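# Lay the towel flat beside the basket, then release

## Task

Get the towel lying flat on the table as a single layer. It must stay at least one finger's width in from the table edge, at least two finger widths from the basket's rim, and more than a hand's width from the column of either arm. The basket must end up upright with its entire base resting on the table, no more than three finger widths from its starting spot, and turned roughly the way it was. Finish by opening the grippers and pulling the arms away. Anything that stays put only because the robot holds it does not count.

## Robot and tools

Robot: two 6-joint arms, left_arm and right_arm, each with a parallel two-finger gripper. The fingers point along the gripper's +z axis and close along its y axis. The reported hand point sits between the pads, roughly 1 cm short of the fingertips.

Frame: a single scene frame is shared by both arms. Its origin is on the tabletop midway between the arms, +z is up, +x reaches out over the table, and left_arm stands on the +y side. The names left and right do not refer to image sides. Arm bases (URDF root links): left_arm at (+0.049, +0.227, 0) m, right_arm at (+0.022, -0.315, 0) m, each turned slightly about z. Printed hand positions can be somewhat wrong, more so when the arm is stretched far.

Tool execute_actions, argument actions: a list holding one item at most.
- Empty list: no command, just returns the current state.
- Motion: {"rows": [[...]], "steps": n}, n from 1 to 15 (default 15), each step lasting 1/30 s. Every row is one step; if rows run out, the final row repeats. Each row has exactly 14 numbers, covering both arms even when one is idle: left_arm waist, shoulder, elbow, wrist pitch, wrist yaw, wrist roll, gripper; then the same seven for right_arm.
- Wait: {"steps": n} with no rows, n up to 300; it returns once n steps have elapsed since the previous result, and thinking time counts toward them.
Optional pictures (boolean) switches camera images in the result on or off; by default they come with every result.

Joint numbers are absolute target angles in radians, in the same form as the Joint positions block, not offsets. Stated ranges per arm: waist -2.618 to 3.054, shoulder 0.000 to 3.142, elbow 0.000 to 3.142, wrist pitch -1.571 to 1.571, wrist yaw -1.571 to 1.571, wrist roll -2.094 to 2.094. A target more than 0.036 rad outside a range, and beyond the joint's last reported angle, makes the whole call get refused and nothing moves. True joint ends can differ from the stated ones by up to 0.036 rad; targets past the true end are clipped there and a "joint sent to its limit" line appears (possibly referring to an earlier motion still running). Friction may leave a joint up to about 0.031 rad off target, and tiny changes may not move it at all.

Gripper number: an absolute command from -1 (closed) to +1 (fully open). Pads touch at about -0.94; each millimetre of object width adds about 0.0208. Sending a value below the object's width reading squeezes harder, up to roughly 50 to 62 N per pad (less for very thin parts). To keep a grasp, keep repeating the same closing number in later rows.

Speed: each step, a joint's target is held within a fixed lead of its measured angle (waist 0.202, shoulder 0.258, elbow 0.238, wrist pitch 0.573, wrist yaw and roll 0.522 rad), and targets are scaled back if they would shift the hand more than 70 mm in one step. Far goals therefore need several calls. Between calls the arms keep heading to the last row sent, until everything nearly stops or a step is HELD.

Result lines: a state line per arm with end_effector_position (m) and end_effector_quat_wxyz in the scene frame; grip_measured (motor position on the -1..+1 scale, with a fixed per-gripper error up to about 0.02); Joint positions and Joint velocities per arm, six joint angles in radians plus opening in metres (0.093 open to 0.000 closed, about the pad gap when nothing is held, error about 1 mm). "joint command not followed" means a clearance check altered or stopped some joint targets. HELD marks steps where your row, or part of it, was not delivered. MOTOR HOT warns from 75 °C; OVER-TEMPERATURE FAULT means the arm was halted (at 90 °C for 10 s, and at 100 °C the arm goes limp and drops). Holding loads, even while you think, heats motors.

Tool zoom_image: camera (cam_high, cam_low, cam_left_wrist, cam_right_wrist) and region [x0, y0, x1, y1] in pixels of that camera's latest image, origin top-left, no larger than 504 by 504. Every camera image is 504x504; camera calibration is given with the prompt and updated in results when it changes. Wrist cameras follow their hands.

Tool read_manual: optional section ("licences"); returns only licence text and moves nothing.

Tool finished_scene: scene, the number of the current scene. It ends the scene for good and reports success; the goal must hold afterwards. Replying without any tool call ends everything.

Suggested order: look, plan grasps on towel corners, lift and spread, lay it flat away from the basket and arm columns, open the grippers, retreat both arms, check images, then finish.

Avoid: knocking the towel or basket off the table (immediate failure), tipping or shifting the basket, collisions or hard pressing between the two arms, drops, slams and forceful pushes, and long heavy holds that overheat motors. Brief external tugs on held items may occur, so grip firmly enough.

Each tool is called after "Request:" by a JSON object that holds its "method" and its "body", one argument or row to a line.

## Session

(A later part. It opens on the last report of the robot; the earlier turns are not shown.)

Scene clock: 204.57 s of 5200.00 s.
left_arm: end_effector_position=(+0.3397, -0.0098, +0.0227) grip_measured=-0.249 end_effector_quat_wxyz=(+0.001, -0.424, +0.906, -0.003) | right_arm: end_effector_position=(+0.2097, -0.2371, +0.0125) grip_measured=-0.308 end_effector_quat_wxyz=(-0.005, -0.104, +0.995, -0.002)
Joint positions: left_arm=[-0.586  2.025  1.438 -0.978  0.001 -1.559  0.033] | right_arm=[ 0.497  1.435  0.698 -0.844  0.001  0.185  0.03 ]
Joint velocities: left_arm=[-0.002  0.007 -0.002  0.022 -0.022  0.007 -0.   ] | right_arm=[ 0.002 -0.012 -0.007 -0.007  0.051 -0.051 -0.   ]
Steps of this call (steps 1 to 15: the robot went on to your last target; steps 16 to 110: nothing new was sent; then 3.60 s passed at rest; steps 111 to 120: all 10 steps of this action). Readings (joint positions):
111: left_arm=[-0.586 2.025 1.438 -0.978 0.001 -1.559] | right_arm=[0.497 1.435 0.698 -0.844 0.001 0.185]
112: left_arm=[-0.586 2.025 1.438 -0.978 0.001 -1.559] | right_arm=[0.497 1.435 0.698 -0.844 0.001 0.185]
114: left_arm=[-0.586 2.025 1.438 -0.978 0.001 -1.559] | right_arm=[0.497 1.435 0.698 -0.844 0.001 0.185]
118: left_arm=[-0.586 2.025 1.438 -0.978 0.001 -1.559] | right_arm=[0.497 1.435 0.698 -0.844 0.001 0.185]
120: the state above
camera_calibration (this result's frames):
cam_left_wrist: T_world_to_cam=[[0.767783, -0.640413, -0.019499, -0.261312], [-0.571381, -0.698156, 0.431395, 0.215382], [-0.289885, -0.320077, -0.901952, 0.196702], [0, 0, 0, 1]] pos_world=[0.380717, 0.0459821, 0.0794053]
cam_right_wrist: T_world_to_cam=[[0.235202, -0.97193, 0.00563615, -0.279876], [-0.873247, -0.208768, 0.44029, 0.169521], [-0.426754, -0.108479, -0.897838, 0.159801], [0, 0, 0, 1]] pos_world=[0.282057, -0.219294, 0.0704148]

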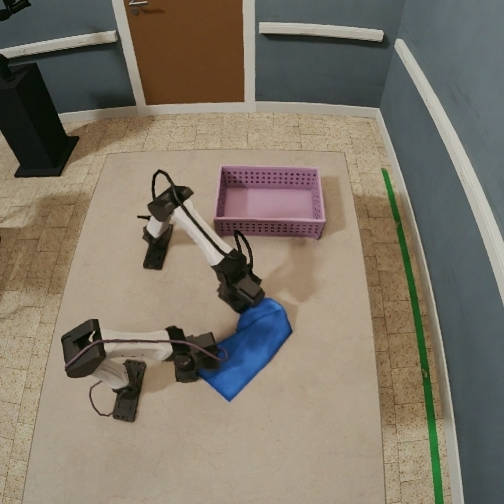

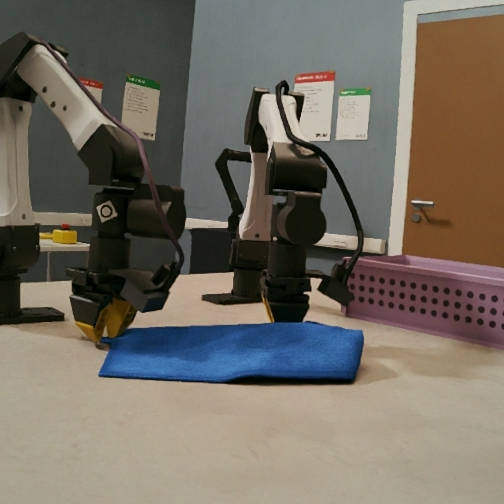

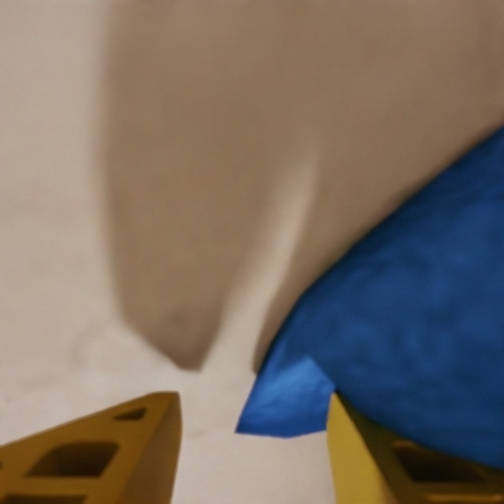

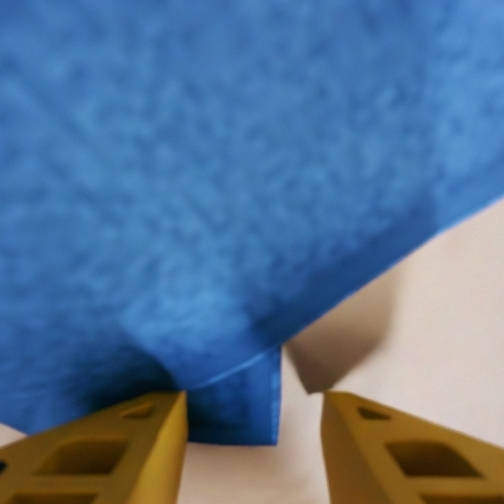

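Request:
{"method": "execute_actions", "body": {
  "actions": [
    {"rows": [[-0.578,2.064,1.405,-0.964,0,-1.555,-0.25,0.508,1.478,0.67,-0.86,0,0.19,-0.31],[-0.578,2.07,1.402,-0.964,0,-1.555,-0.25,0.508,1.485,0.667,-0.86,0,0.19,-0.31]], "steps": 10}
  ]
}}

Scene clock: 209.83 s of 5200.00 s.
left_arm: end_effector_position=(+0.3396, -0.0097, +0.0205) grip_measured=-0.249 end_effector_quat_wxyz=(-0.000, -0.424, +0.906, -0.001) | right_arm: end_effector_position=(+0.2086, -0.2375, +0.0106) grip_measured=-0.309 end_effector_quat_wxyz=(-0.010, -0.103, +0.995, -0.003)
Joint positions: left_arm=[-0.586  2.031  1.438 -0.977  0.001 -1.559  0.033] | right_arm=[ 0.497  1.445  0.698 -0.844  0.001  0.186  0.03 ]
Joint velocities: left_arm=[ 0.007 -0.007 -0.007  0.037 -0.11  -0.051  0.   ] | right_arm=[-0.007 -0.002  0.017 -0.022 -0.007  0.11  -0.002]
Steps of this call (steps 1 to 15: the robot went on to your last target; steps 16 to 110: nothing new was sent; then 1.27 s passed at rest; steps 111 to 120: all 10 steps of this action). Readings (joint positions):
111: left_arm=[-0.586 2.026 1.438 -0.978 0.001 -1.559] | right_arm=[0.497 1.437 0.698 -0.844 0.001 0.185]
112: left_arm=[-0.586 2.028 1.438 -0.978 0.001 -1.559] | right_arm=[0.497 1.442 0.698 -0.844 0.001 0.185]
114: left_arm=[-0.586 2.031 1.438 -0.977 0.001 -1.559] | right_arm=[0.497 1.445 0.698 -0.844 0.001 0.185]
118: left_arm=[-0.586 2.031 1.438 -0.977 0.001 -1.559] | right_arm=[0.497 1.445 0.698 -0.844 0.001 0.186]
120: the state above
camera_calibration (this result's frames):
cam_left_wrist: T_world_to_cam=[[0.767713, -0.640356, -0.023694, -0.261145], [-0.569977, -0.699299, 0.431401, 0.215826], [-0.292819, -0.317687, -0.901849, 0.195768], [0, 0, 0, 1]] pos_world=[0.380825, 0.045894, 0.0772576]
cam_right_wrist: T_world_to_cam=[[0.234518, -0.972087, 0.00692951, -0.279887], [-0.868953, -0.20643, 0.449786, 0.168887], [-0.435801, -0.111504, -0.893109, 0.158727], [0, 0, 0, 1]] pos_world=[0.281567, -0.219513, 0.0677368]

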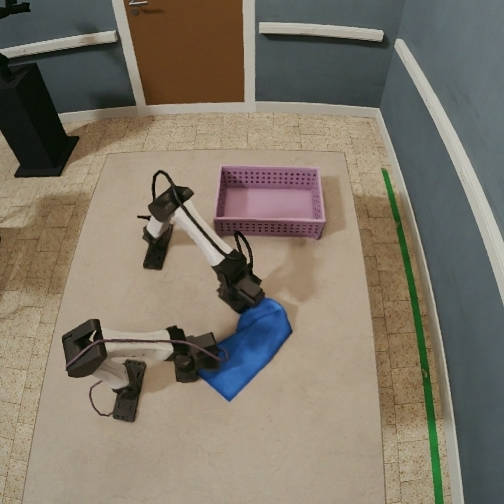

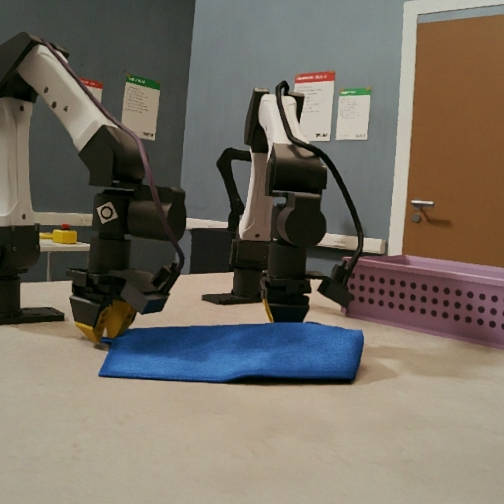

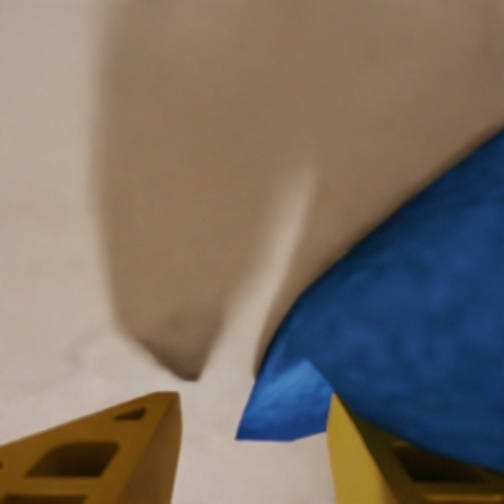

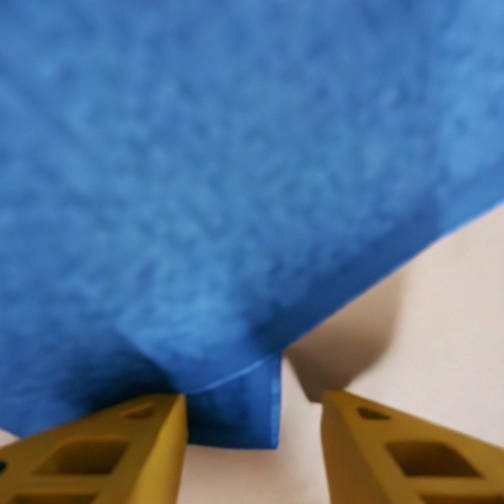

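Request:
{"method": "execute_actions", "body": {
  "actions": [
    {"rows": [[-0.578,2.07,1.402,-0.964,0,-1.555,-0.29,0.508,1.485,0.667,-0.86,0,0.19,-0.34],[-0.578,2.07,1.402,-0.964,0,-1.555,-0.33,0.508,1.485,0.667,-0.86,0,0.19,-0.37],[-0.578,2.07,1.402,-0.964,0,-1.555,-0.37,0.508,1.485,0.667,-0.86,0,0.19,-0.40],[-0.578,2.07,1.402,-0.964,0,-1.555,-0.41,0.508,1.485,0.667,-0.86,0,0.19,-0.44],[-0.578,2.07,1.402,-0.964,0,-1.555,-0.45,0.508,1.485,0.667,-0.86,0,0.19,-0.47],[-0.578,2.07,1.402,-0.964,0,-1.555,-0.49,0.508,1.485,0.667,-0.86,0,0.19,-0.50],[-0.578,2.07,1.402,-0.964,0,-1.555,-0.53,0.508,1.485,0.667,-0.86,0,0.19,-0.54],[-0.578,2.07,1.402,-0.964,0,-1.555,-0.57,0.508,1.485,0.667,-0.86,0,0.19,-0.57],[-0.578,2.07,1.402,-0.964,0,-1.555,-0.61,0.508,1.485,0.667,-0.86,0,0.19,-0.61],[-0.578,2.07,1.402,-0.964,0,-1.555,-0.65,0.508,1.485,0.667,-0.86,0,0.19,-0.65],[-0.578,2.07,1.402,-0.964,0,-1.555,-0.68,0.508,1.485,0.667,-0.86,0,0.19,-0.68]], "steps": 14}
  ]
}}

Scene clock: 217.70 s of 5200.00 s.
left_arm: end_effector_position=(+0.3439, -0.0132, +0.0206) grip_measured=-0.678 end_effector_quat_wxyz=(+0.005, -0.424, +0.906, -0.011) | right_arm: end_effector_position=(+0.2074, -0.2327, +0.0107) grip_measured=-0.677 end_effector_quat_wxyz=(-0.012, -0.105, +0.994, +0.009)
Joint positions: left_arm=[-0.586  2.031  1.438 -0.954  0.001 -1.559  0.013] | right_arm=[ 0.5    1.445  0.698 -0.841 -0.025  0.186  0.013]
Joint velocities: left_arm=[-0.002 -0.017  0.002 -0.007  0.022 -0.022 -0.   ] | right_arm=[-0.012 -0.017 -0.012  0.022 -0.066 -0.007 -0.001]
Steps of this call (steps 1 to 15: the robot went on to your last target; steps 16 to 110: nothing new was sent; then 3.73 s passed at rest; steps 111 to 124: all 14 steps of this action). Readings (joint positions):
111: left_arm=[-0.586 2.031 1.438 -0.976 0.001 -1.559] | right_arm=[0.497 1.445 0.698 -0.844 -0.000 0.186]
112: left_arm=[-0.586 2.031 1.438 -0.974 0.001 -1.559] | right_arm=[0.497 1.445 0.698 -0.844 -0.003 0.186]
114: left_arm=[-0.586 2.031 1.438 -0.968 0.001 -1.559] | right_arm=[0.497 1.445 0.698 -0.843 -0.010 0.186]
118: left_arm=[-0.586 2.031 1.438 -0.956 0.001 -1.559] | right_arm=[0.499 1.445 0.698 -0.841 -0.022 0.186]
124: the state above
camera_calibration (this result's frames):
cam_left_wrist: T_world_to_cam=[[0.767686, -0.640826, -0.000808997, -0.267157], [-0.577899, -0.692847, 0.431272, 0.218609], [-0.276931, -0.330614, -0.902222, 0.190352], [0, 0, 0, 1]] pos_world=[0.384141, 0.0431945, 0.0772431]
cam_right_wrist: T_world_to_cam=[[0.236598, -0.971426, -0.0187788, -0.274914], [-0.865334, -0.219468, 0.45059, 0.165018], [-0.441836, -0.0903586, -0.892533, 0.164936], [0, 0, 0, 1]] pos_world=[0.280714, -0.215939, 0.0676924]

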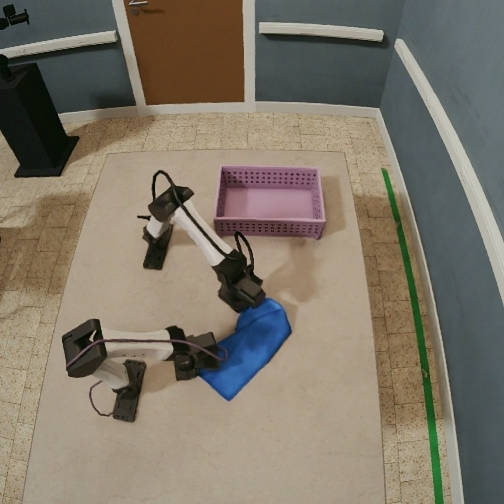

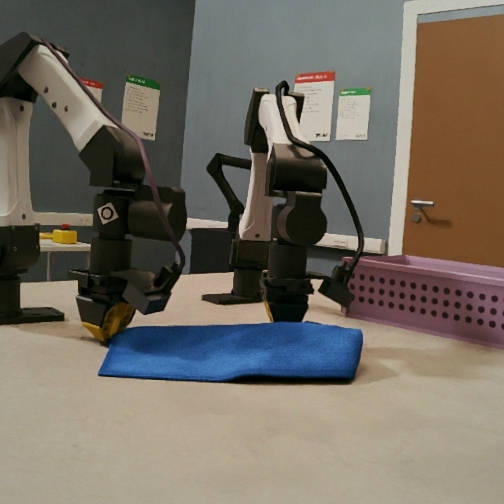

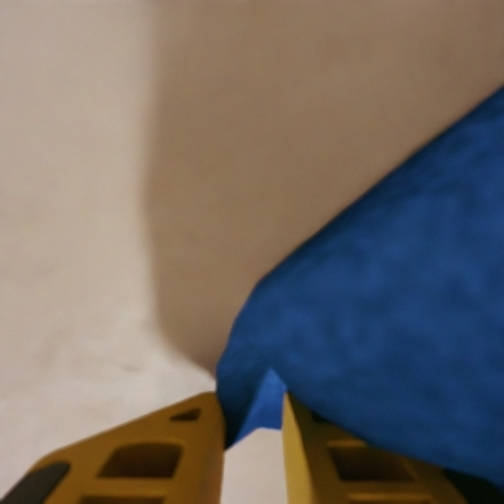

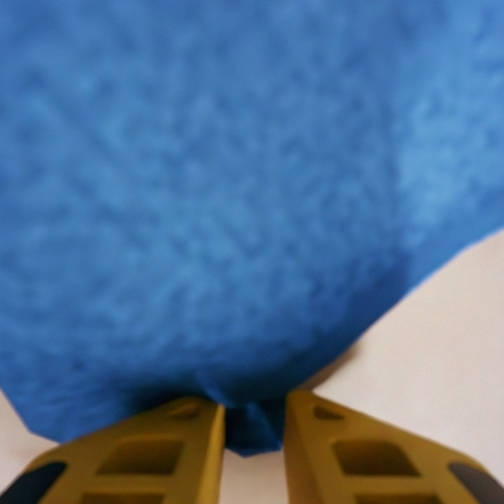

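Request:
{"method": "execute_actions", "body": {
  "actions": [
    {"rows": [[-0.578,2.07,1.402,-0.964,0,-1.555,-0.72,0.508,1.485,0.667,-0.86,0,0.19,-0.72],[-0.578,2.07,1.402,-0.964,0,-1.555,-0.76,0.508,1.485,0.667,-0.86,0,0.19,-0.76],[-0.578,2.07,1.402,-0.964,0,-1.555,-0.80,0.508,1.485,0.667,-0.86,0,0.19,-0.80],[-0.578,2.07,1.402,-0.964,0,-1.555,-0.84,0.508,1.485,0.667,-0.86,0,0.19,-0.84],[-0.578,2.07,1.402,-0.964,0,-1.555,-0.88,0.508,1.485,0.667,-0.86,0,0.19,-0.88],[-0.578,2.07,1.402,-0.964,0,-1.555,-0.92,0.508,1.485,0.667,-0.86,0,0.19,-0.92],[-0.578,2.07,1.402,-0.964,0,-1.555,-0.96,0.508,1.485,0.667,-0.86,0,0.19,-0.96],[-0.578,2.07,1.402,-0.964,0,-1.555,-1,0.508,1.485,0.667,-0.86,0,0.19,-1]], "steps": 13}
  ]
}}

Scene clock: 226.43 s of 5200.00 s.
left_arm: end_effector_position=(+0.3434, -0.0128, +0.0206) grip_measured=-0.979 end_effector_quat_wxyz=(+0.004, -0.424, +0.906, -0.010) | right_arm: end_effector_position=(+0.2067, -0.2318, +0.0107) grip_measured=-0.976 end_effector_quat_wxyz=(-0.013, -0.105, +0.994, +0.012)
Joint positions: left_arm=[-0.586  2.031  1.438 -0.956  0.001 -1.559  0.   ] | right_arm=[ 0.5    1.445  0.698 -0.843 -0.031  0.186  0.   ]
Joint velocities: left_arm=[ 0.012 -0.002  0.002  0.007  0.081 -0.022  0.   ] | right_arm=[ 0.012  0.012  0.017 -0.007 -0.022 -0.022  0.   ]
Steps of this call (steps 1 to 15: the robot went on to your last target; steps 16 to 110: nothing new was sent; then 4.63 s passed at rest; steps 111 to 123: all 13 steps of this action). Readings (joint positions):
111: left_arm=[-0.586 2.031 1.438 -0.954 0.001 -1.559] | right_arm=[0.500 1.445 0.698 -0.841 -0.025 0.186]
112: left_arm=[-0.586 2.031 1.438 -0.953 0.001 -1.559] | right_arm=[0.500 1.445 0.698 -0.841 -0.027 0.186]
114: left_arm=[-0.586 2.031 1.438 -0.954 0.001 -1.559] | right_arm=[0.500 1.445 0.698 -0.841 -0.034 0.186]
118: left_arm=[-0.586 2.031 1.438 -0.956 0.001 -1.559] | right_arm=[0.500 1.445 0.698 -0.842 -0.032 0.186]
123: the state above
camera_calibration (this result's frames):
cam_left_wrist: T_world_to_cam=[[0.767681, -0.640822, -0.00347912, -0.266454], [-0.577007, -0.693574, 0.431299, 0.218292], [-0.278799, -0.329092, -0.902202, 0.190995], [0, 0, 0, 1]] pos_world=[0.383757, 0.0435076, 0.0772398]
cam_right_wrist: T_world_to_cam=[[0.236406, -0.971333, -0.0250021, -0.27375], [-0.863753, -0.221868, 0.452443, 0.163712], [-0.44502, -0.0853644, -0.891443, 0.166554], [0, 0, 0, 1]] pos_world=[0.280242, -0.215362, 0.0675588]

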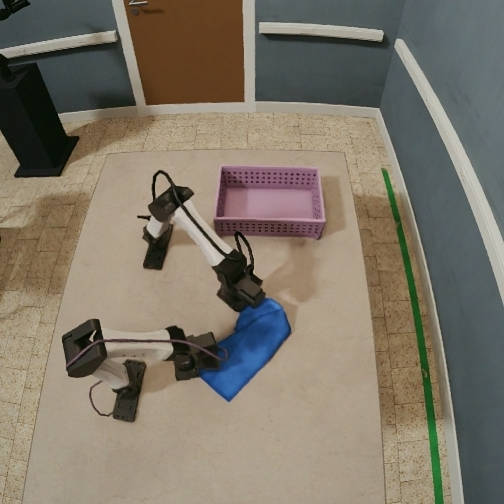

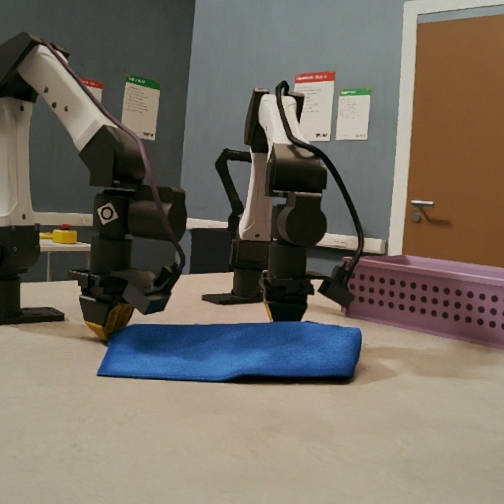

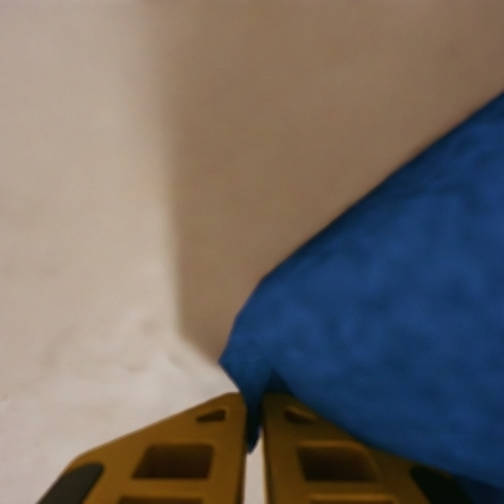

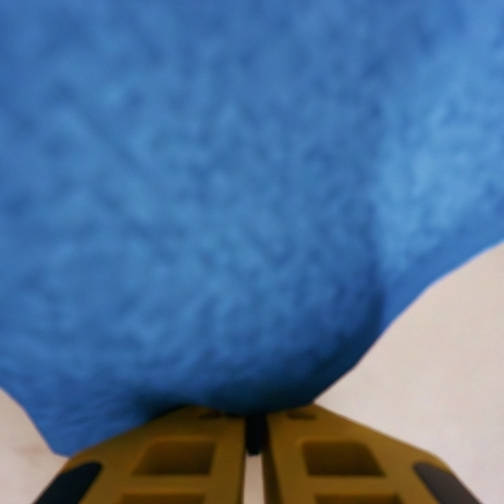

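Request:
{"method": "execute_actions", "body": {
  "actions": [
    {"rows": [[-0.58,2.03,1.45,-0.97,0,-1.555,-1,0.505,1.44,0.71,-0.865,0,0.19,-1],[-0.58,2.02,1.47,-0.985,0,-1.555,-1,0.505,1.425,0.73,-0.88,0,0.19,-1],[-0.58,2.014,1.485,-1.0,0,-1.555,-1,0.505,1.415,0.745,-0.90,0,0.19,-1],[-0.58,2.008,1.50,-1.02,0,-1.555,-1,0.505,1.405,0.76,-0.92,0,0.19,-1],[-0.58,2.003,1.515,-1.04,0,-1.555,-1,0.505,1.395,0.777,-0.945,0,0.19,-1],[-0.58,1.998,1.53,-1.06,0,-1.555,-1,0.505,1.385,0.794,-0.97,0,0.19,-1],[-0.58,1.993,1.545,-1.08,0,-1.555,-1,0.505,1.375,0.811,-0.995,0,0.19,-1],[-0.58,1.988,1.56,-1.10,0,-1.555,-1,0.505,1.365,0.828,-1.02,0,0.19,-1],[-0.58,1.984,1.575,-1.12,0,-1.555,-1,0.505,1.356,0.845,-1.045,0,0.19,-1],[-0.58,1.98,1.59,-1.14,0,-1.555,-1,0.505,1.347,0.862,-1.07,0,0.19,-1],[-0.58,1.976,1.605,-1.16,0,-1.555,-1,0.505,1.339,0.879,-1.09,0,0.19,-1],[-0.58,1.972,1.62,-1.18,0,-1.555,-1,0.505,1.331,0.895,-1.11,0,0.19,-1],[-0.58,1.968,1.635,-1.20,0,-1.555,-1,0.505,1.324,0.91,-1.13,0,0.19,-1],[-0.58,1.964,1.648,-1.22,0,-1.555,-1,0.505,1.317,0.922,-1.145,0,0.19,-1],[-0.58,1.961,1.658,-1.233,0,-1.555,-1,0.505,1.312,0.932,-1.155,0,0.19,-1]], "steps": 15}
  ],
  "pictures": false
}}

Request:
{"method": "execute_actions", "body": {
  "actions": [
    {"steps": 12}
  ]
}}

Scene clock: 235.57 s of 5200.00 s.
left_arm: end_effector_position=(+0.3508, -0.0188, +0.0788) grip_measured=-0.979 end_effector_quat_wxyz=(+0.010, -0.424, +0.905, -0.023) | right_arm: end_effector_position=(+0.2212, -0.2298, +0.0734) grip_measured=-0.976 end_effector_quat_wxyz=(+0.018, -0.105, +0.994, +0.010)
Joint positions: left_arm=[-0.586  1.987  1.612 -1.146  0.001 -1.559  0.   ] | right_arm=[ 0.5    1.346  0.885 -1.07  -0.009  0.186  0.   ]
Joint velocities: left_arm=[ 0.007 -0.154  0.383 -0.564  0.007 -0.066  0.   ] | right_arm=[-0.002 -0.222  0.393 -0.432 -0.007  0.022  0.   ]
Steps of this call (steps 1 to 15: the robot went on to your last target; steps 16 to 110: nothing new was sent; then 4.97 s passed at rest; steps 111 to 125: all 15 steps of this action). Readings (joint positions):
111: left_arm=[-0.586 2.031 1.438 -0.956 0.001 -1.559] | right_arm=[0.500 1.445 0.698 -0.843 -0.031 0.186]
112: left_arm=[-0.586 2.031 1.440 -0.959 0.001 -1.559] | right_arm=[0.500 1.444 0.702 -0.847 -0.031 0.186]
114: left_arm=[-0.586 2.031 1.453 -0.973 0.001 -1.559] | right_arm=[0.500 1.441 0.715 -0.865 -0.025 0.186]
118: left_arm=[-0.586 2.027 1.504 -1.026 0.001 -1.559] | right_arm=[0.500 1.413 0.766 -0.933 -0.015 0.186]
125: the state above

Scene clock: 235.97 s of 5200.00 s.
left_arm: end_effector_position=(+0.3432, -0.0126, +0.0903) grip_measured=-0.979 end_effector_quat_wxyz=(+0.004, -0.424, +0.906, -0.010) | right_arm: end_effector_position=(+0.2119, -0.2338, +0.0810) grip_measured=-0.976 end_effector_quat_wxyz=(+0.002, -0.105, +0.994, +0.005)
Joint positions: left_arm=[-0.586  1.971  1.635 -1.215  0.001 -1.559  0.   ] | right_arm=[ 0.5    1.332  0.906 -1.139 -0.008  0.186  0.   ]
Joint velocities: left_arm=[ 0.002  0.002  0.007 -0.081 -0.007 -0.051  0.   ] | right_arm=[-0.007 -0.002 -0.012 -0.007  0.007 -0.007  0.   ]
Steps of this call (steps 1 to 12: the robot went on to your last target). Readings (joint positions):
1: left_arm=[-0.586 1.982 1.623 -1.159 0.001 -1.559] | right_arm=[0.500 1.340 0.896 -1.083 -0.009 0.186]
2: left_arm=[-0.586 1.977 1.630 -1.170 0.001 -1.559] | right_arm=[0.500 1.335 0.902 -1.094 -0.009 0.186]
4: left_arm=[-0.586 1.971 1.635 -1.186 0.001 -1.559] | right_arm=[0.500 1.332 0.906 -1.109 -0.008 0.186]
8: left_arm=[-0.586 1.971 1.635 -1.207 0.001 -1.559] | right_arm=[0.500 1.332 0.906 -1.131 -0.008 0.186]
12: the state above
camera_calibration (this result's frames):
cam_left_wrist: T_world_to_cam=[[0.767679, -0.64082, -0.00424201, -0.265877], [-0.576751, -0.693782, 0.431306, 0.188101], [-0.279333, -0.328658, -0.902196, 0.25414], [0, 0, 0, 1]] pos_world=[0.383585, 0.0436472, 0.147028]
cam_right_wrist: T_world_to_cam=[[0.237039, -0.97148, -0.00621434, -0.276867], [-0.87752, -0.216849, 0.427709, 0.142004], [-0.416859, -0.0959306, -0.903895, 0.223894], [0, 0, 0, 1]] pos_world=[0.283572, -0.216699, 0.13992]

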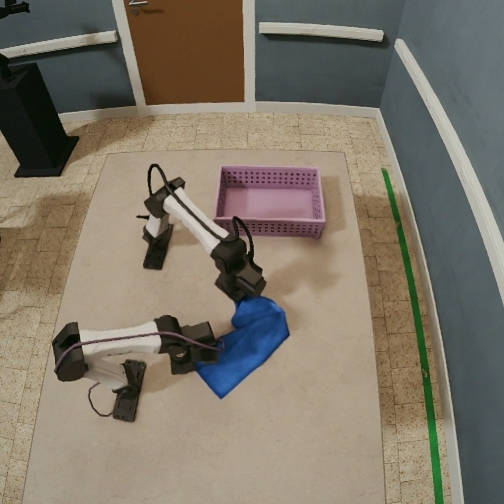

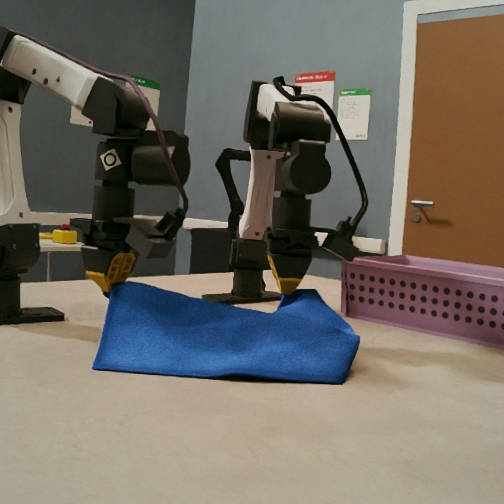

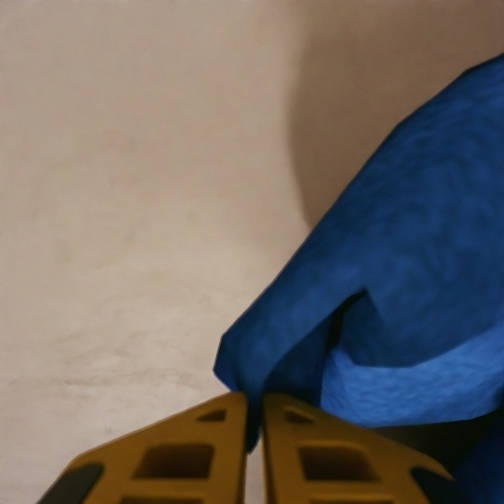

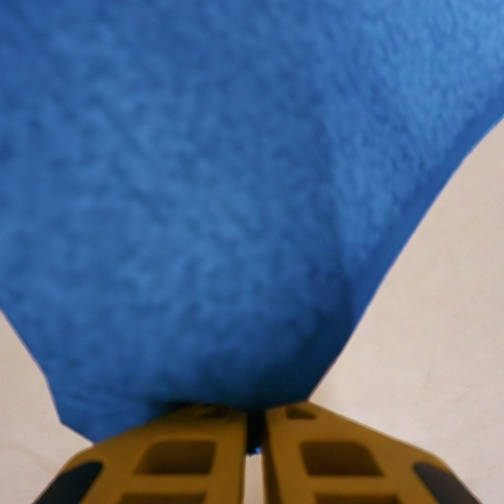

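Request:
{"method": "execute_actions", "body": {
  "actions": [
    {"rows": [[-0.574,1.954,1.660,-1.242,0,-1.468,-1,0.499,1.319,0.949,-1.166,0,0.252,-1],[-0.569,1.947,1.662,-1.251,0,-1.381,-1,0.493,1.326,0.966,-1.177,0,0.314,-1],[-0.563,1.940,1.664,-1.260,0,-1.293,-1,0.486,1.333,0.983,-1.188,0,0.376,-1],[-0.557,1.934,1.666,-1.269,0,-1.206,-1,0.480,1.340,1.000,-1.199,0,0.438,-1],[-0.552,1.927,1.668,-1.278,0,-1.119,-1,0.474,1.348,1.017,-1.210,0,0.500,-1],[-0.546,1.920,1.670,-1.287,0,-1.032,-1,0.468,1.355,1.034,-1.221,0,0.562,-1],[-0.540,1.913,1.672,-1.296,0,-0.945,-1,0.462,1.362,1.051,-1.232,0,0.624,-1],[-0.535,1.906,1.675,-1.306,0,-0.857,-1,0.456,1.369,1.067,-1.243,0,0.686,-1],[-0.529,1.899,1.677,-1.315,0,-0.770,-1,0.449,1.376,1.084,-1.254,0,0.748,-1],[-0.523,1.892,1.679,-1.324,0,-0.683,-1,0.443,1.383,1.101,-1.265,0,0.810,-1],[-0.518,1.885,1.681,-1.333,0,-0.596,-1,0.437,1.390,1.118,-1.276,0,0.872,-1],[-0.512,1.879,1.683,-1.342,0,-0.509,-1,0.431,1.397,1.135,-1.287,0,0.934,-1],[-0.506,1.872,1.685,-1.351,0,-0.421,-1,0.425,1.404,1.152,-1.298,0,0.996,-1],[-0.501,1.865,1.687,-1.360,0,-0.334,-1,0.419,1.411,1.169,-1.309,0,1.058,-1],[-0.495,1.858,1.689,-1.369,0,-0.247,-1,0.412,1.419,1.186,-1.320,0,1.120,-1]], "steps": 15}
  ],
  "pictures": false
}}

Request:
{"method": "execute_actions", "body": {
  "actions": [
    {"rows": [[-0.489,1.851,1.691,-1.378,0,-0.160,-1,0.406,1.426,1.203,-1.331,0,1.182,-1],[-0.484,1.844,1.693,-1.387,0,-0.073,-1,0.400,1.433,1.220,-1.342,0,1.244,-1],[-0.478,1.837,1.695,-1.396,0,0.015,-1,0.394,1.440,1.237,-1.353,0,1.306,-1],[-0.472,1.830,1.697,-1.405,0,0.102,-1,0.388,1.447,1.254,-1.364,0,1.368,-1],[-0.467,1.824,1.699,-1.414,0,0.189,-1,0.382,1.454,1.271,-1.375,0,1.430,-1],[-0.461,1.817,1.701,-1.423,0,0.276,-1,0.375,1.461,1.288,-1.386,0,1.492,-1],[-0.455,1.810,1.704,-1.433,0,0.363,-1,0.369,1.468,1.304,-1.397,0,1.554,-1],[-0.450,1.803,1.706,-1.442,0,0.451,-1,0.363,1.475,1.321,-1.408,0,1.616,-1],[-0.444,1.796,1.708,-1.451,0,0.538,-1,0.357,1.482,1.338,-1.419,0,1.678,-1],[-0.438,1.789,1.710,-1.460,0,0.625,-1,0.351,1.490,1.355,-1.430,0,1.740,-1],[-0.433,1.782,1.712,-1.469,0,0.712,-1,0.345,1.497,1.372,-1.441,0,1.802,-1],[-0.427,1.776,1.714,-1.478,0,0.799,-1,0.338,1.504,1.389,-1.452,0,1.864,-1],[-0.421,1.769,1.716,-1.487,0,0.887,-1,0.332,1.511,1.406,-1.463,0,1.926,-1],[-0.416,1.762,1.718,-1.496,0,0.974,-1,0.326,1.518,1.423,-1.474,0,1.988,-1],[-0.410,1.755,1.720,-1.505,0,1.060,-1,0.320,1.525,1.440,-1.485,0,2.050,-1]], "steps": 15}
  ],
  "pictures": false
}}

Request:
{"method": "execute_actions", "body": {
  "actions": [
    {"steps": 15}
  ]
}}

Scene clock: 320.63 s of 5200.00 s.
left_arm: end_effector_position=(+0.3447, +0.0205, +0.1236) grip_measured=-0.979 end_effector_quat_wxyz=(+0.008, +0.005, +1.000, -0.006) | right_arm: end_effector_position=(+0.2432, -0.2377, +0.1258) grip_measured=-0.976 end_effector_quat_wxyz=(+0.016, +0.264, +0.964, +0.015)
Joint positions: left_arm=[-0.512  1.89   1.657 -1.317  0.001 -0.6    0.   ] | right_arm=[ 0.434  1.388  1.128 -1.267 -0.008  0.865  0.   ]
Joint velocities: left_arm=[ 0.149 -0.208  0.076 -0.198 -0.022  2.337  0.   ] | right_arm=[-0.164  0.242  0.466 -0.315 -0.037  1.692  0.   ]
Steps of this call (steps 1 to 30: the robot went on to your last target; steps 31 to 120: nothing new was sent; then 80.17 s passed at rest; steps 121 to 135: all 15 steps of this action). Readings (joint positions):
121: left_arm=[-0.586 1.971 1.635 -1.220 0.001 -1.545] | right_arm=[0.500 1.332 0.906 -1.144 -0.008 0.196]
122: left_arm=[-0.586 1.971 1.635 -1.223 0.001 -1.516] | right_arm=[0.500 1.332 0.910 -1.150 -0.008 0.217]
124: left_arm=[-0.580 1.970 1.635 -1.231 0.001 -1.424] | right_arm=[0.499 1.332 0.935 -1.168 -0.008 0.281]
128: left_arm=[-0.555 1.947 1.635 -1.258 0.001 -1.163] | right_arm=[0.477 1.334 1.010 -1.199 -0.008 0.466]
135: the state above

Scene clock: 321.13 s of 5200.00 s.
left_arm: end_effector_position=(+0.3358, +0.0607, +0.1635) grip_measured=-0.979 end_effector_quat_wxyz=(+0.008, +0.573, +0.819, +0.000) | right_arm: end_effector_position=(+0.2718, -0.2532, +0.1667) grip_measured=-0.976 end_effector_quat_wxyz=(+0.005, +0.700, +0.714, +0.016)
Joint positions: left_arm=[-0.428  1.789  1.687 -1.452  0.001  0.696  0.   ] | right_arm=[ 0.341  1.495  1.383 -1.427 -0.008  1.788  0.   ]
Joint velocities: left_arm=[ 0.154 -0.203  0.051 -0.33  -0.051  2.396  0.   ] | right_arm=[-0.159  0.188  0.481 -0.359 -0.022  1.78   0.   ]
Steps of this call (steps 1 to 15: all 15 steps of this action). Readings (joint positions):
1: left_arm=[-0.507 1.883 1.659 -1.325 0.001 -0.515] | right_arm=[0.427 1.396 1.145 -1.278 -0.008 0.925]
2: left_arm=[-0.502 1.876 1.661 -1.334 0.001 -0.430] | right_arm=[0.421 1.404 1.161 -1.288 -0.008 0.986]
4: left_arm=[-0.490 1.863 1.665 -1.352 0.001 -0.259] | right_arm=[0.409 1.417 1.196 -1.309 -0.008 1.108]
8: left_arm=[-0.468 1.838 1.672 -1.389 0.001 0.087] | right_arm=[0.384 1.444 1.264 -1.351 -0.008 1.354]
15: the state above

Scene clock: 321.63 s of 5200.00 s.
left_arm: end_effector_position=(+0.3300, +0.0683, +0.1708) grip_measured=-0.979 end_effector_quat_wxyz=(+0.002, +0.702, +0.712, +0.000) | right_arm: end_effector_position=(+0.2686, -0.2569, +0.1713) grip_measured=-0.976 end_effector_quat_wxyz=(-0.002, +0.786, +0.618, +0.005)
Joint positions: left_arm=[-0.417  1.77   1.693 -1.49   0.001  1.042  0.   ] | right_arm=[ 0.33   1.504  1.41  -1.469 -0.008  2.034  0.   ]
Joint velocities: left_arm=[-0.002 -0.012 -0.007  0.007  0.066  0.051  0.   ] | right_arm=[-0.007  0.007 -0.012 -0.022 -0.066  0.051  0.   ]
Steps of this call (steps 1 to 15: the robot went on to your last target). Readings (joint positions):
1: left_arm=[-0.423 1.783 1.689 -1.460 0.001 0.768] | right_arm=[0.335 1.500 1.396 -1.435 -0.008 1.839]
2: left_arm=[-0.419 1.777 1.691 -1.468 0.001 0.826] | right_arm=[0.332 1.503 1.404 -1.440 -0.008 1.880]
4: left_arm=[-0.417 1.771 1.693 -1.477 0.001 0.909] | right_arm=[0.330 1.504 1.410 -1.449 -0.008 1.939]
8: left_arm=[-0.417 1.770 1.693 -1.486 0.001 0.995] | right_arm=[0.330 1.504 1.410 -1.463 -0.008 2.001]
15: the state above
camera_calibration (this result's frames):
cam_left_wrist: T_world_to_cam=[[-0.999497, -0.0145798, -0.0281704, 0.340948], [-0.0252412, 0.903429, 0.427993, -0.088605], [0.0192099, 0.428489, -0.903343, 0.199603], [0, 0, 0, 1]] pos_world=[0.334705, -0.000508129, 0.227837]
cam_right_wrist: T_world_to_cam=[[-0.978314, 0.207128, -0.000552578, 0.316047], [0.185651, 0.878052, 0.441088, 0.141541], [0.0918468, 0.43142, -0.897464, 0.324667], [0, 0, 0, 1]] pos_world=[0.253096, -0.32981, 0.22912]

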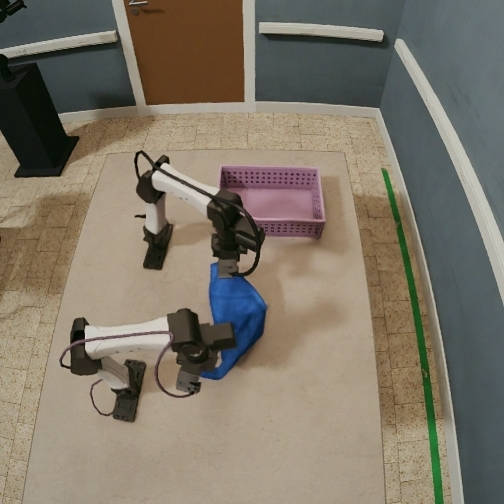

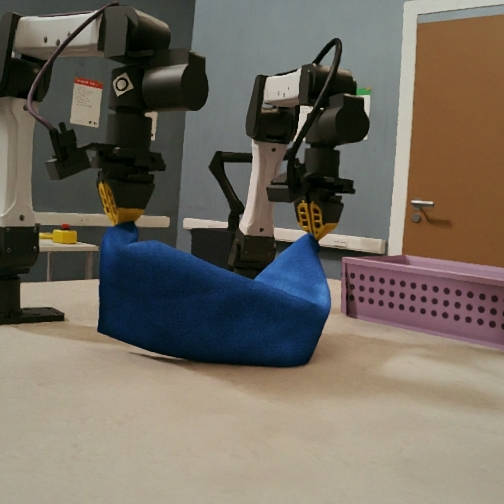

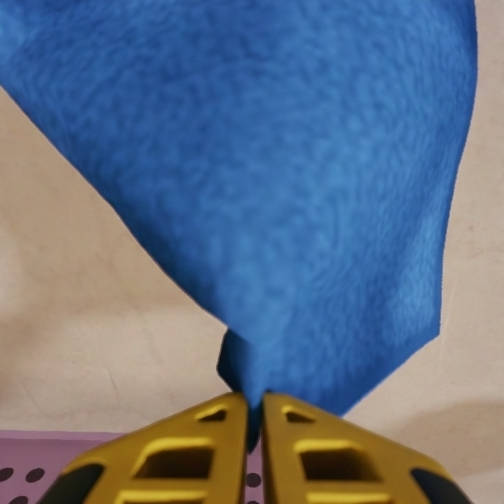

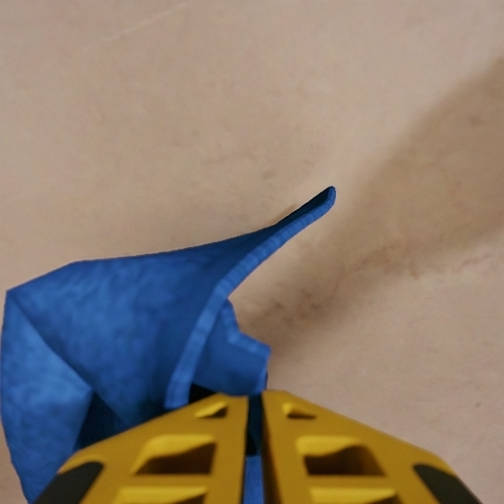

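Request:
{"method": "zoom_image", "body": {
  "camera": "cam_low",
  "region": [80, 170, 360, 390]
}}

Request:
{"method": "zoom_image", "body": {
  "camera": "cam_high",
  "region": [160, 240, 310, 400]
}}

Region (80, 170, 360, 390) of cam_low's 504x504 image, scaled by 1.800, with more detail than that image has; it fills the top 396 rows of this view, and the rest is white.

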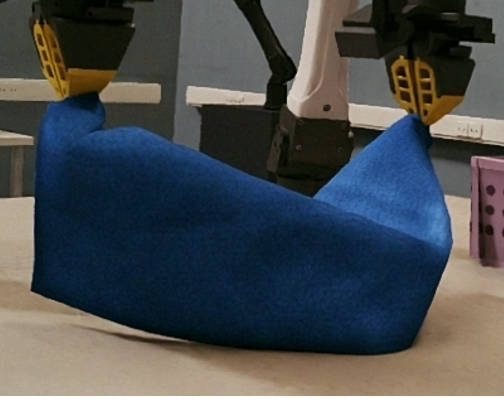

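Region (160, 240, 310, 400) of cam_high's 504x504 image, scaled by 3.150, with more detail than that image has; it fills the left 472 columns of this view, and the rest is white.

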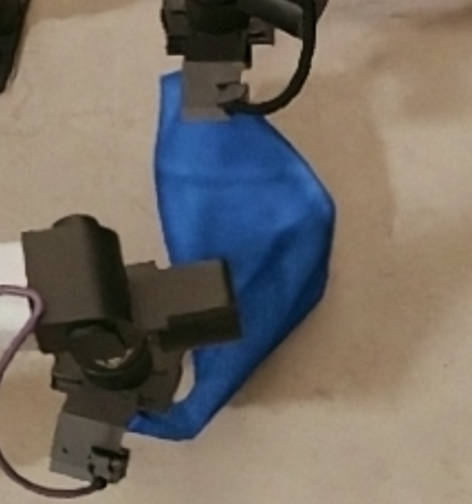

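Request:
{"method": "execute_actions", "body": {
  "actions": [
    {"rows": [[-0.404,1.746,1.724,-1.495,0,1.066,-1,0.317,1.520,1.452,-1.478,0,2.05,-1],[-0.396,1.734,1.729,-1.487,0,1.075,-1,0.312,1.516,1.470,-1.471,0,2.052,-1],[-0.386,1.718,1.736,-1.479,0,1.085,-1,0.307,1.513,1.492,-1.465,0,2.054,-1],[-0.375,1.701,1.743,-1.471,0,1.096,-1,0.301,1.510,1.517,-1.459,0,2.056,-1],[-0.364,1.684,1.751,-1.463,0,1.107,-1,0.295,1.507,1.542,-1.453,0,2.058,-1],[-0.353,1.667,1.758,-1.455,0,1.118,-1,0.289,1.504,1.567,-1.447,0,2.06,-1],[-0.342,1.650,1.766,-1.447,0,1.130,-1,0.283,1.501,1.592,-1.441,0,2.062,-1],[-0.331,1.633,1.773,-1.439,0,1.141,-1,0.277,1.498,1.617,-1.435,0,2.064,-1],[-0.320,1.616,1.781,-1.431,0,1.152,-1,0.271,1.495,1.642,-1.429,0,2.066,-1],[-0.309,1.599,1.788,-1.423,0,1.164,-1,0.265,1.492,1.667,-1.423,0,2.068,-1],[-0.298,1.582,1.796,-1.415,0,1.175,-1,0.259,1.490,1.692,-1.416,0,2.07,-1],[-0.287,1.565,1.803,-1.407,0,1.186,-1,0.253,1.487,1.717,-1.409,0,2.072,-1],[-0.276,1.548,1.811,-1.399,0,1.198,-1,0.247,1.485,1.742,-1.402,0,2.075,-1],[-0.265,1.531,1.818,-1.392,0,1.209,-1,0.241,1.482,1.767,-1.396,0,2.078,-1],[-0.255,1.515,1.825,-1.385,0,1.220,-1,0.235,1.480,1.790,-1.390,0,2.08,-1]], "steps": 15}
  ],
  "pictures": false
}}

Request:
{"method": "execute_actions", "body": {
  "actions": [
    {"steps": 25}
  ]
}}

Scene clock: 339.07 s of 5200.00 s.
left_arm: end_effector_position=(+0.3570, +0.1048, +0.2659) grip_measured=-0.979 end_effector_quat_wxyz=(+0.173, +0.687, +0.703, +0.072) | right_arm: end_effector_position=(+0.3315, -0.2661, +0.2614) grip_measured=-0.976 end_effector_quat_wxyz=(+0.076, +0.804, +0.568, +0.162)
Joint positions: left_arm=[-0.28   1.559  1.787 -1.423  0.001  1.17   0.   ] | right_arm=[ 0.256  1.504  1.721 -1.429 -0.008  2.065  0.   ]
Joint velocities: left_arm=[ 0.286 -0.51   0.208  0.212  0.037  0.3    0.   ] | right_arm=[-0.173  0.002  0.696  0.154  0.007  0.11   0.   ]
Steps of this call (steps 1 to 30: the robot went on to your last target; steps 31 to 120: nothing new was sent; then 12.93 s passed at rest; steps 121 to 135: all 15 steps of this action). Readings (joint positions):
121: left_arm=[-0.417 1.770 1.693 -1.490 0.001 1.056] | right_arm=[0.330 1.504 1.410 -1.470 -0.008 2.043]
122: left_arm=[-0.416 1.769 1.693 -1.490 0.001 1.058] | right_arm=[0.329 1.504 1.414 -1.472 -0.008 2.044]
124: left_arm=[-0.406 1.759 1.693 -1.487 0.001 1.068] | right_arm=[0.322 1.504 1.442 -1.472 -0.008 2.045]
128: left_arm=[-0.360 1.700 1.722 -1.471 0.001 1.099] | right_arm=[0.298 1.504 1.545 -1.464 -0.008 2.051]
135: the state above

Scene clock: 339.90 s of 5200.00 s.
left_arm: end_effector_position=(+0.3597, +0.1104, +0.2879) grip_measured=-0.979 end_effector_quat_wxyz=(+0.209, +0.689, +0.687, +0.095) | right_arm: end_effector_position=(+0.3405, -0.2682, +0.2793) grip_measured=-0.976 end_effector_quat_wxyz=(+0.092, +0.804, +0.555, +0.193)
Joint positions: left_arm=[-0.261  1.516  1.807 -1.398  0.001  1.215  0.   ] | right_arm=[ 0.245  1.497  1.765 -1.407 -0.008  2.075  0.   ]
Joint velocities: left_arm=[-0.002  0.007 -0.002  0.022  0.051 -0.066  0.   ] | right_arm=[ 0.002 -0.007  0.002  0.007  0.051 -0.007  0.   ]
Steps of this call (steps 1 to 25: the robot went on to your last target). Readings (joint positions):
1: left_arm=[-0.271 1.543 1.794 -1.418 0.001 1.179] | right_arm=[0.251 1.503 1.742 -1.422 -0.008 2.067]
2: left_arm=[-0.265 1.531 1.800 -1.413 0.001 1.186] | right_arm=[0.247 1.502 1.755 -1.415 -0.008 2.069]
4: left_arm=[-0.261 1.517 1.806 -1.406 0.001 1.196] | right_arm=[0.245 1.497 1.764 -1.408 -0.008 2.071]
8: left_arm=[-0.261 1.516 1.807 -1.401 0.001 1.207] | right_arm=[0.245 1.497 1.765 -1.407 -0.008 2.073]
25: the state above
camera_calibration (this result's frames):
cam_left_wrist: T_world_to_cam=[[-0.89694, -0.0358676, -0.440695, 0.458735], [-0.156053, 0.958242, 0.239623, -0.0807822], [0.413698, 0.283699, -0.865083, 0.149865], [0, 0, 0, 1]] pos_world=[0.336852, 0.0513459, 0.351165]
cam_right_wrist: T_world_to_cam=[[-0.866871, 0.33868, -0.365829, 0.488147], [0.0783526, 0.817248, 0.570934, 0.0744895], [0.492337, 0.466263, -0.734985, 0.247499], [0, 0, 0, 1]] pos_world=[0.295471, -0.341602, 0.317958]

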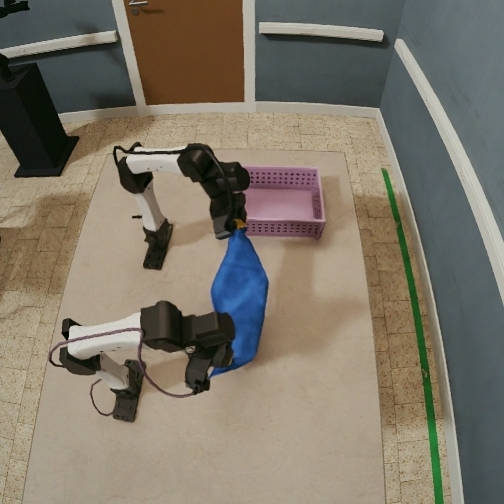

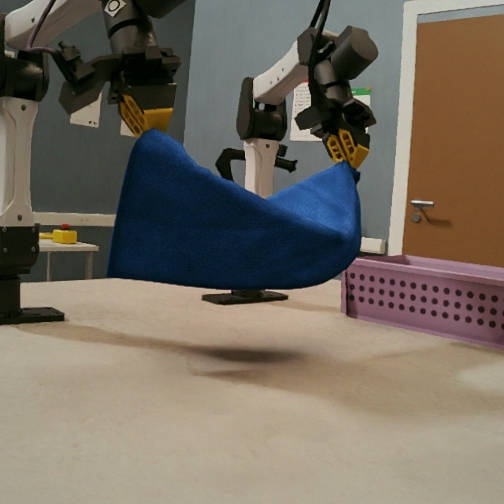

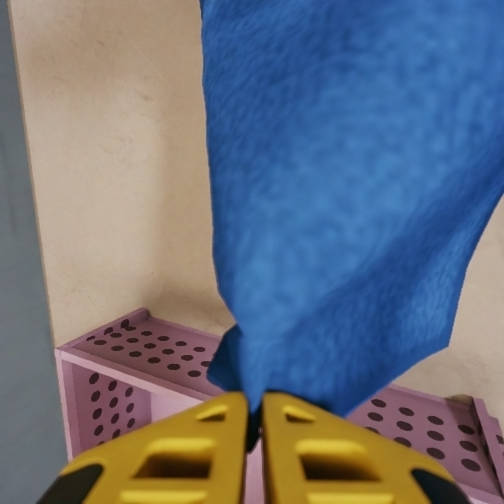

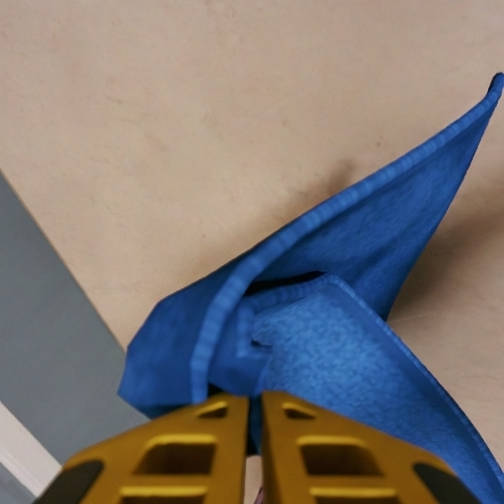

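Request:
{"method": "zoom_image", "body": {
  "camera": "cam_low",
  "region": [90, 90, 390, 320]
}}

Request:
{"method": "zoom_image", "body": {
  "camera": "cam_high",
  "region": [160, 200, 320, 400]
}}

Region (90, 90, 390, 320) of cam_low's 504x504 image, scaled by 1.680, with more detail than that image has; it fills the top 386 rows of this view, and the rest is white.

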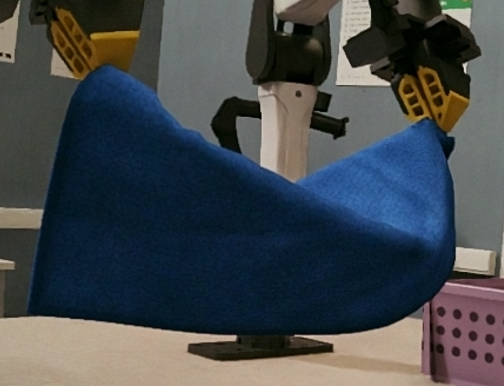

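Region (160, 200, 320, 400) of cam_high's 504x504 image, scaled by 2.520, with more detail than that image has; it fills the left 403 columns of this view, and the rest is white.

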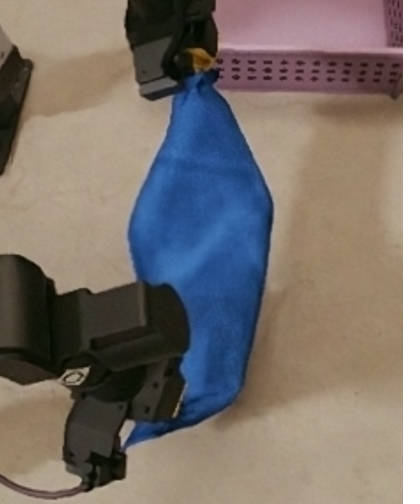

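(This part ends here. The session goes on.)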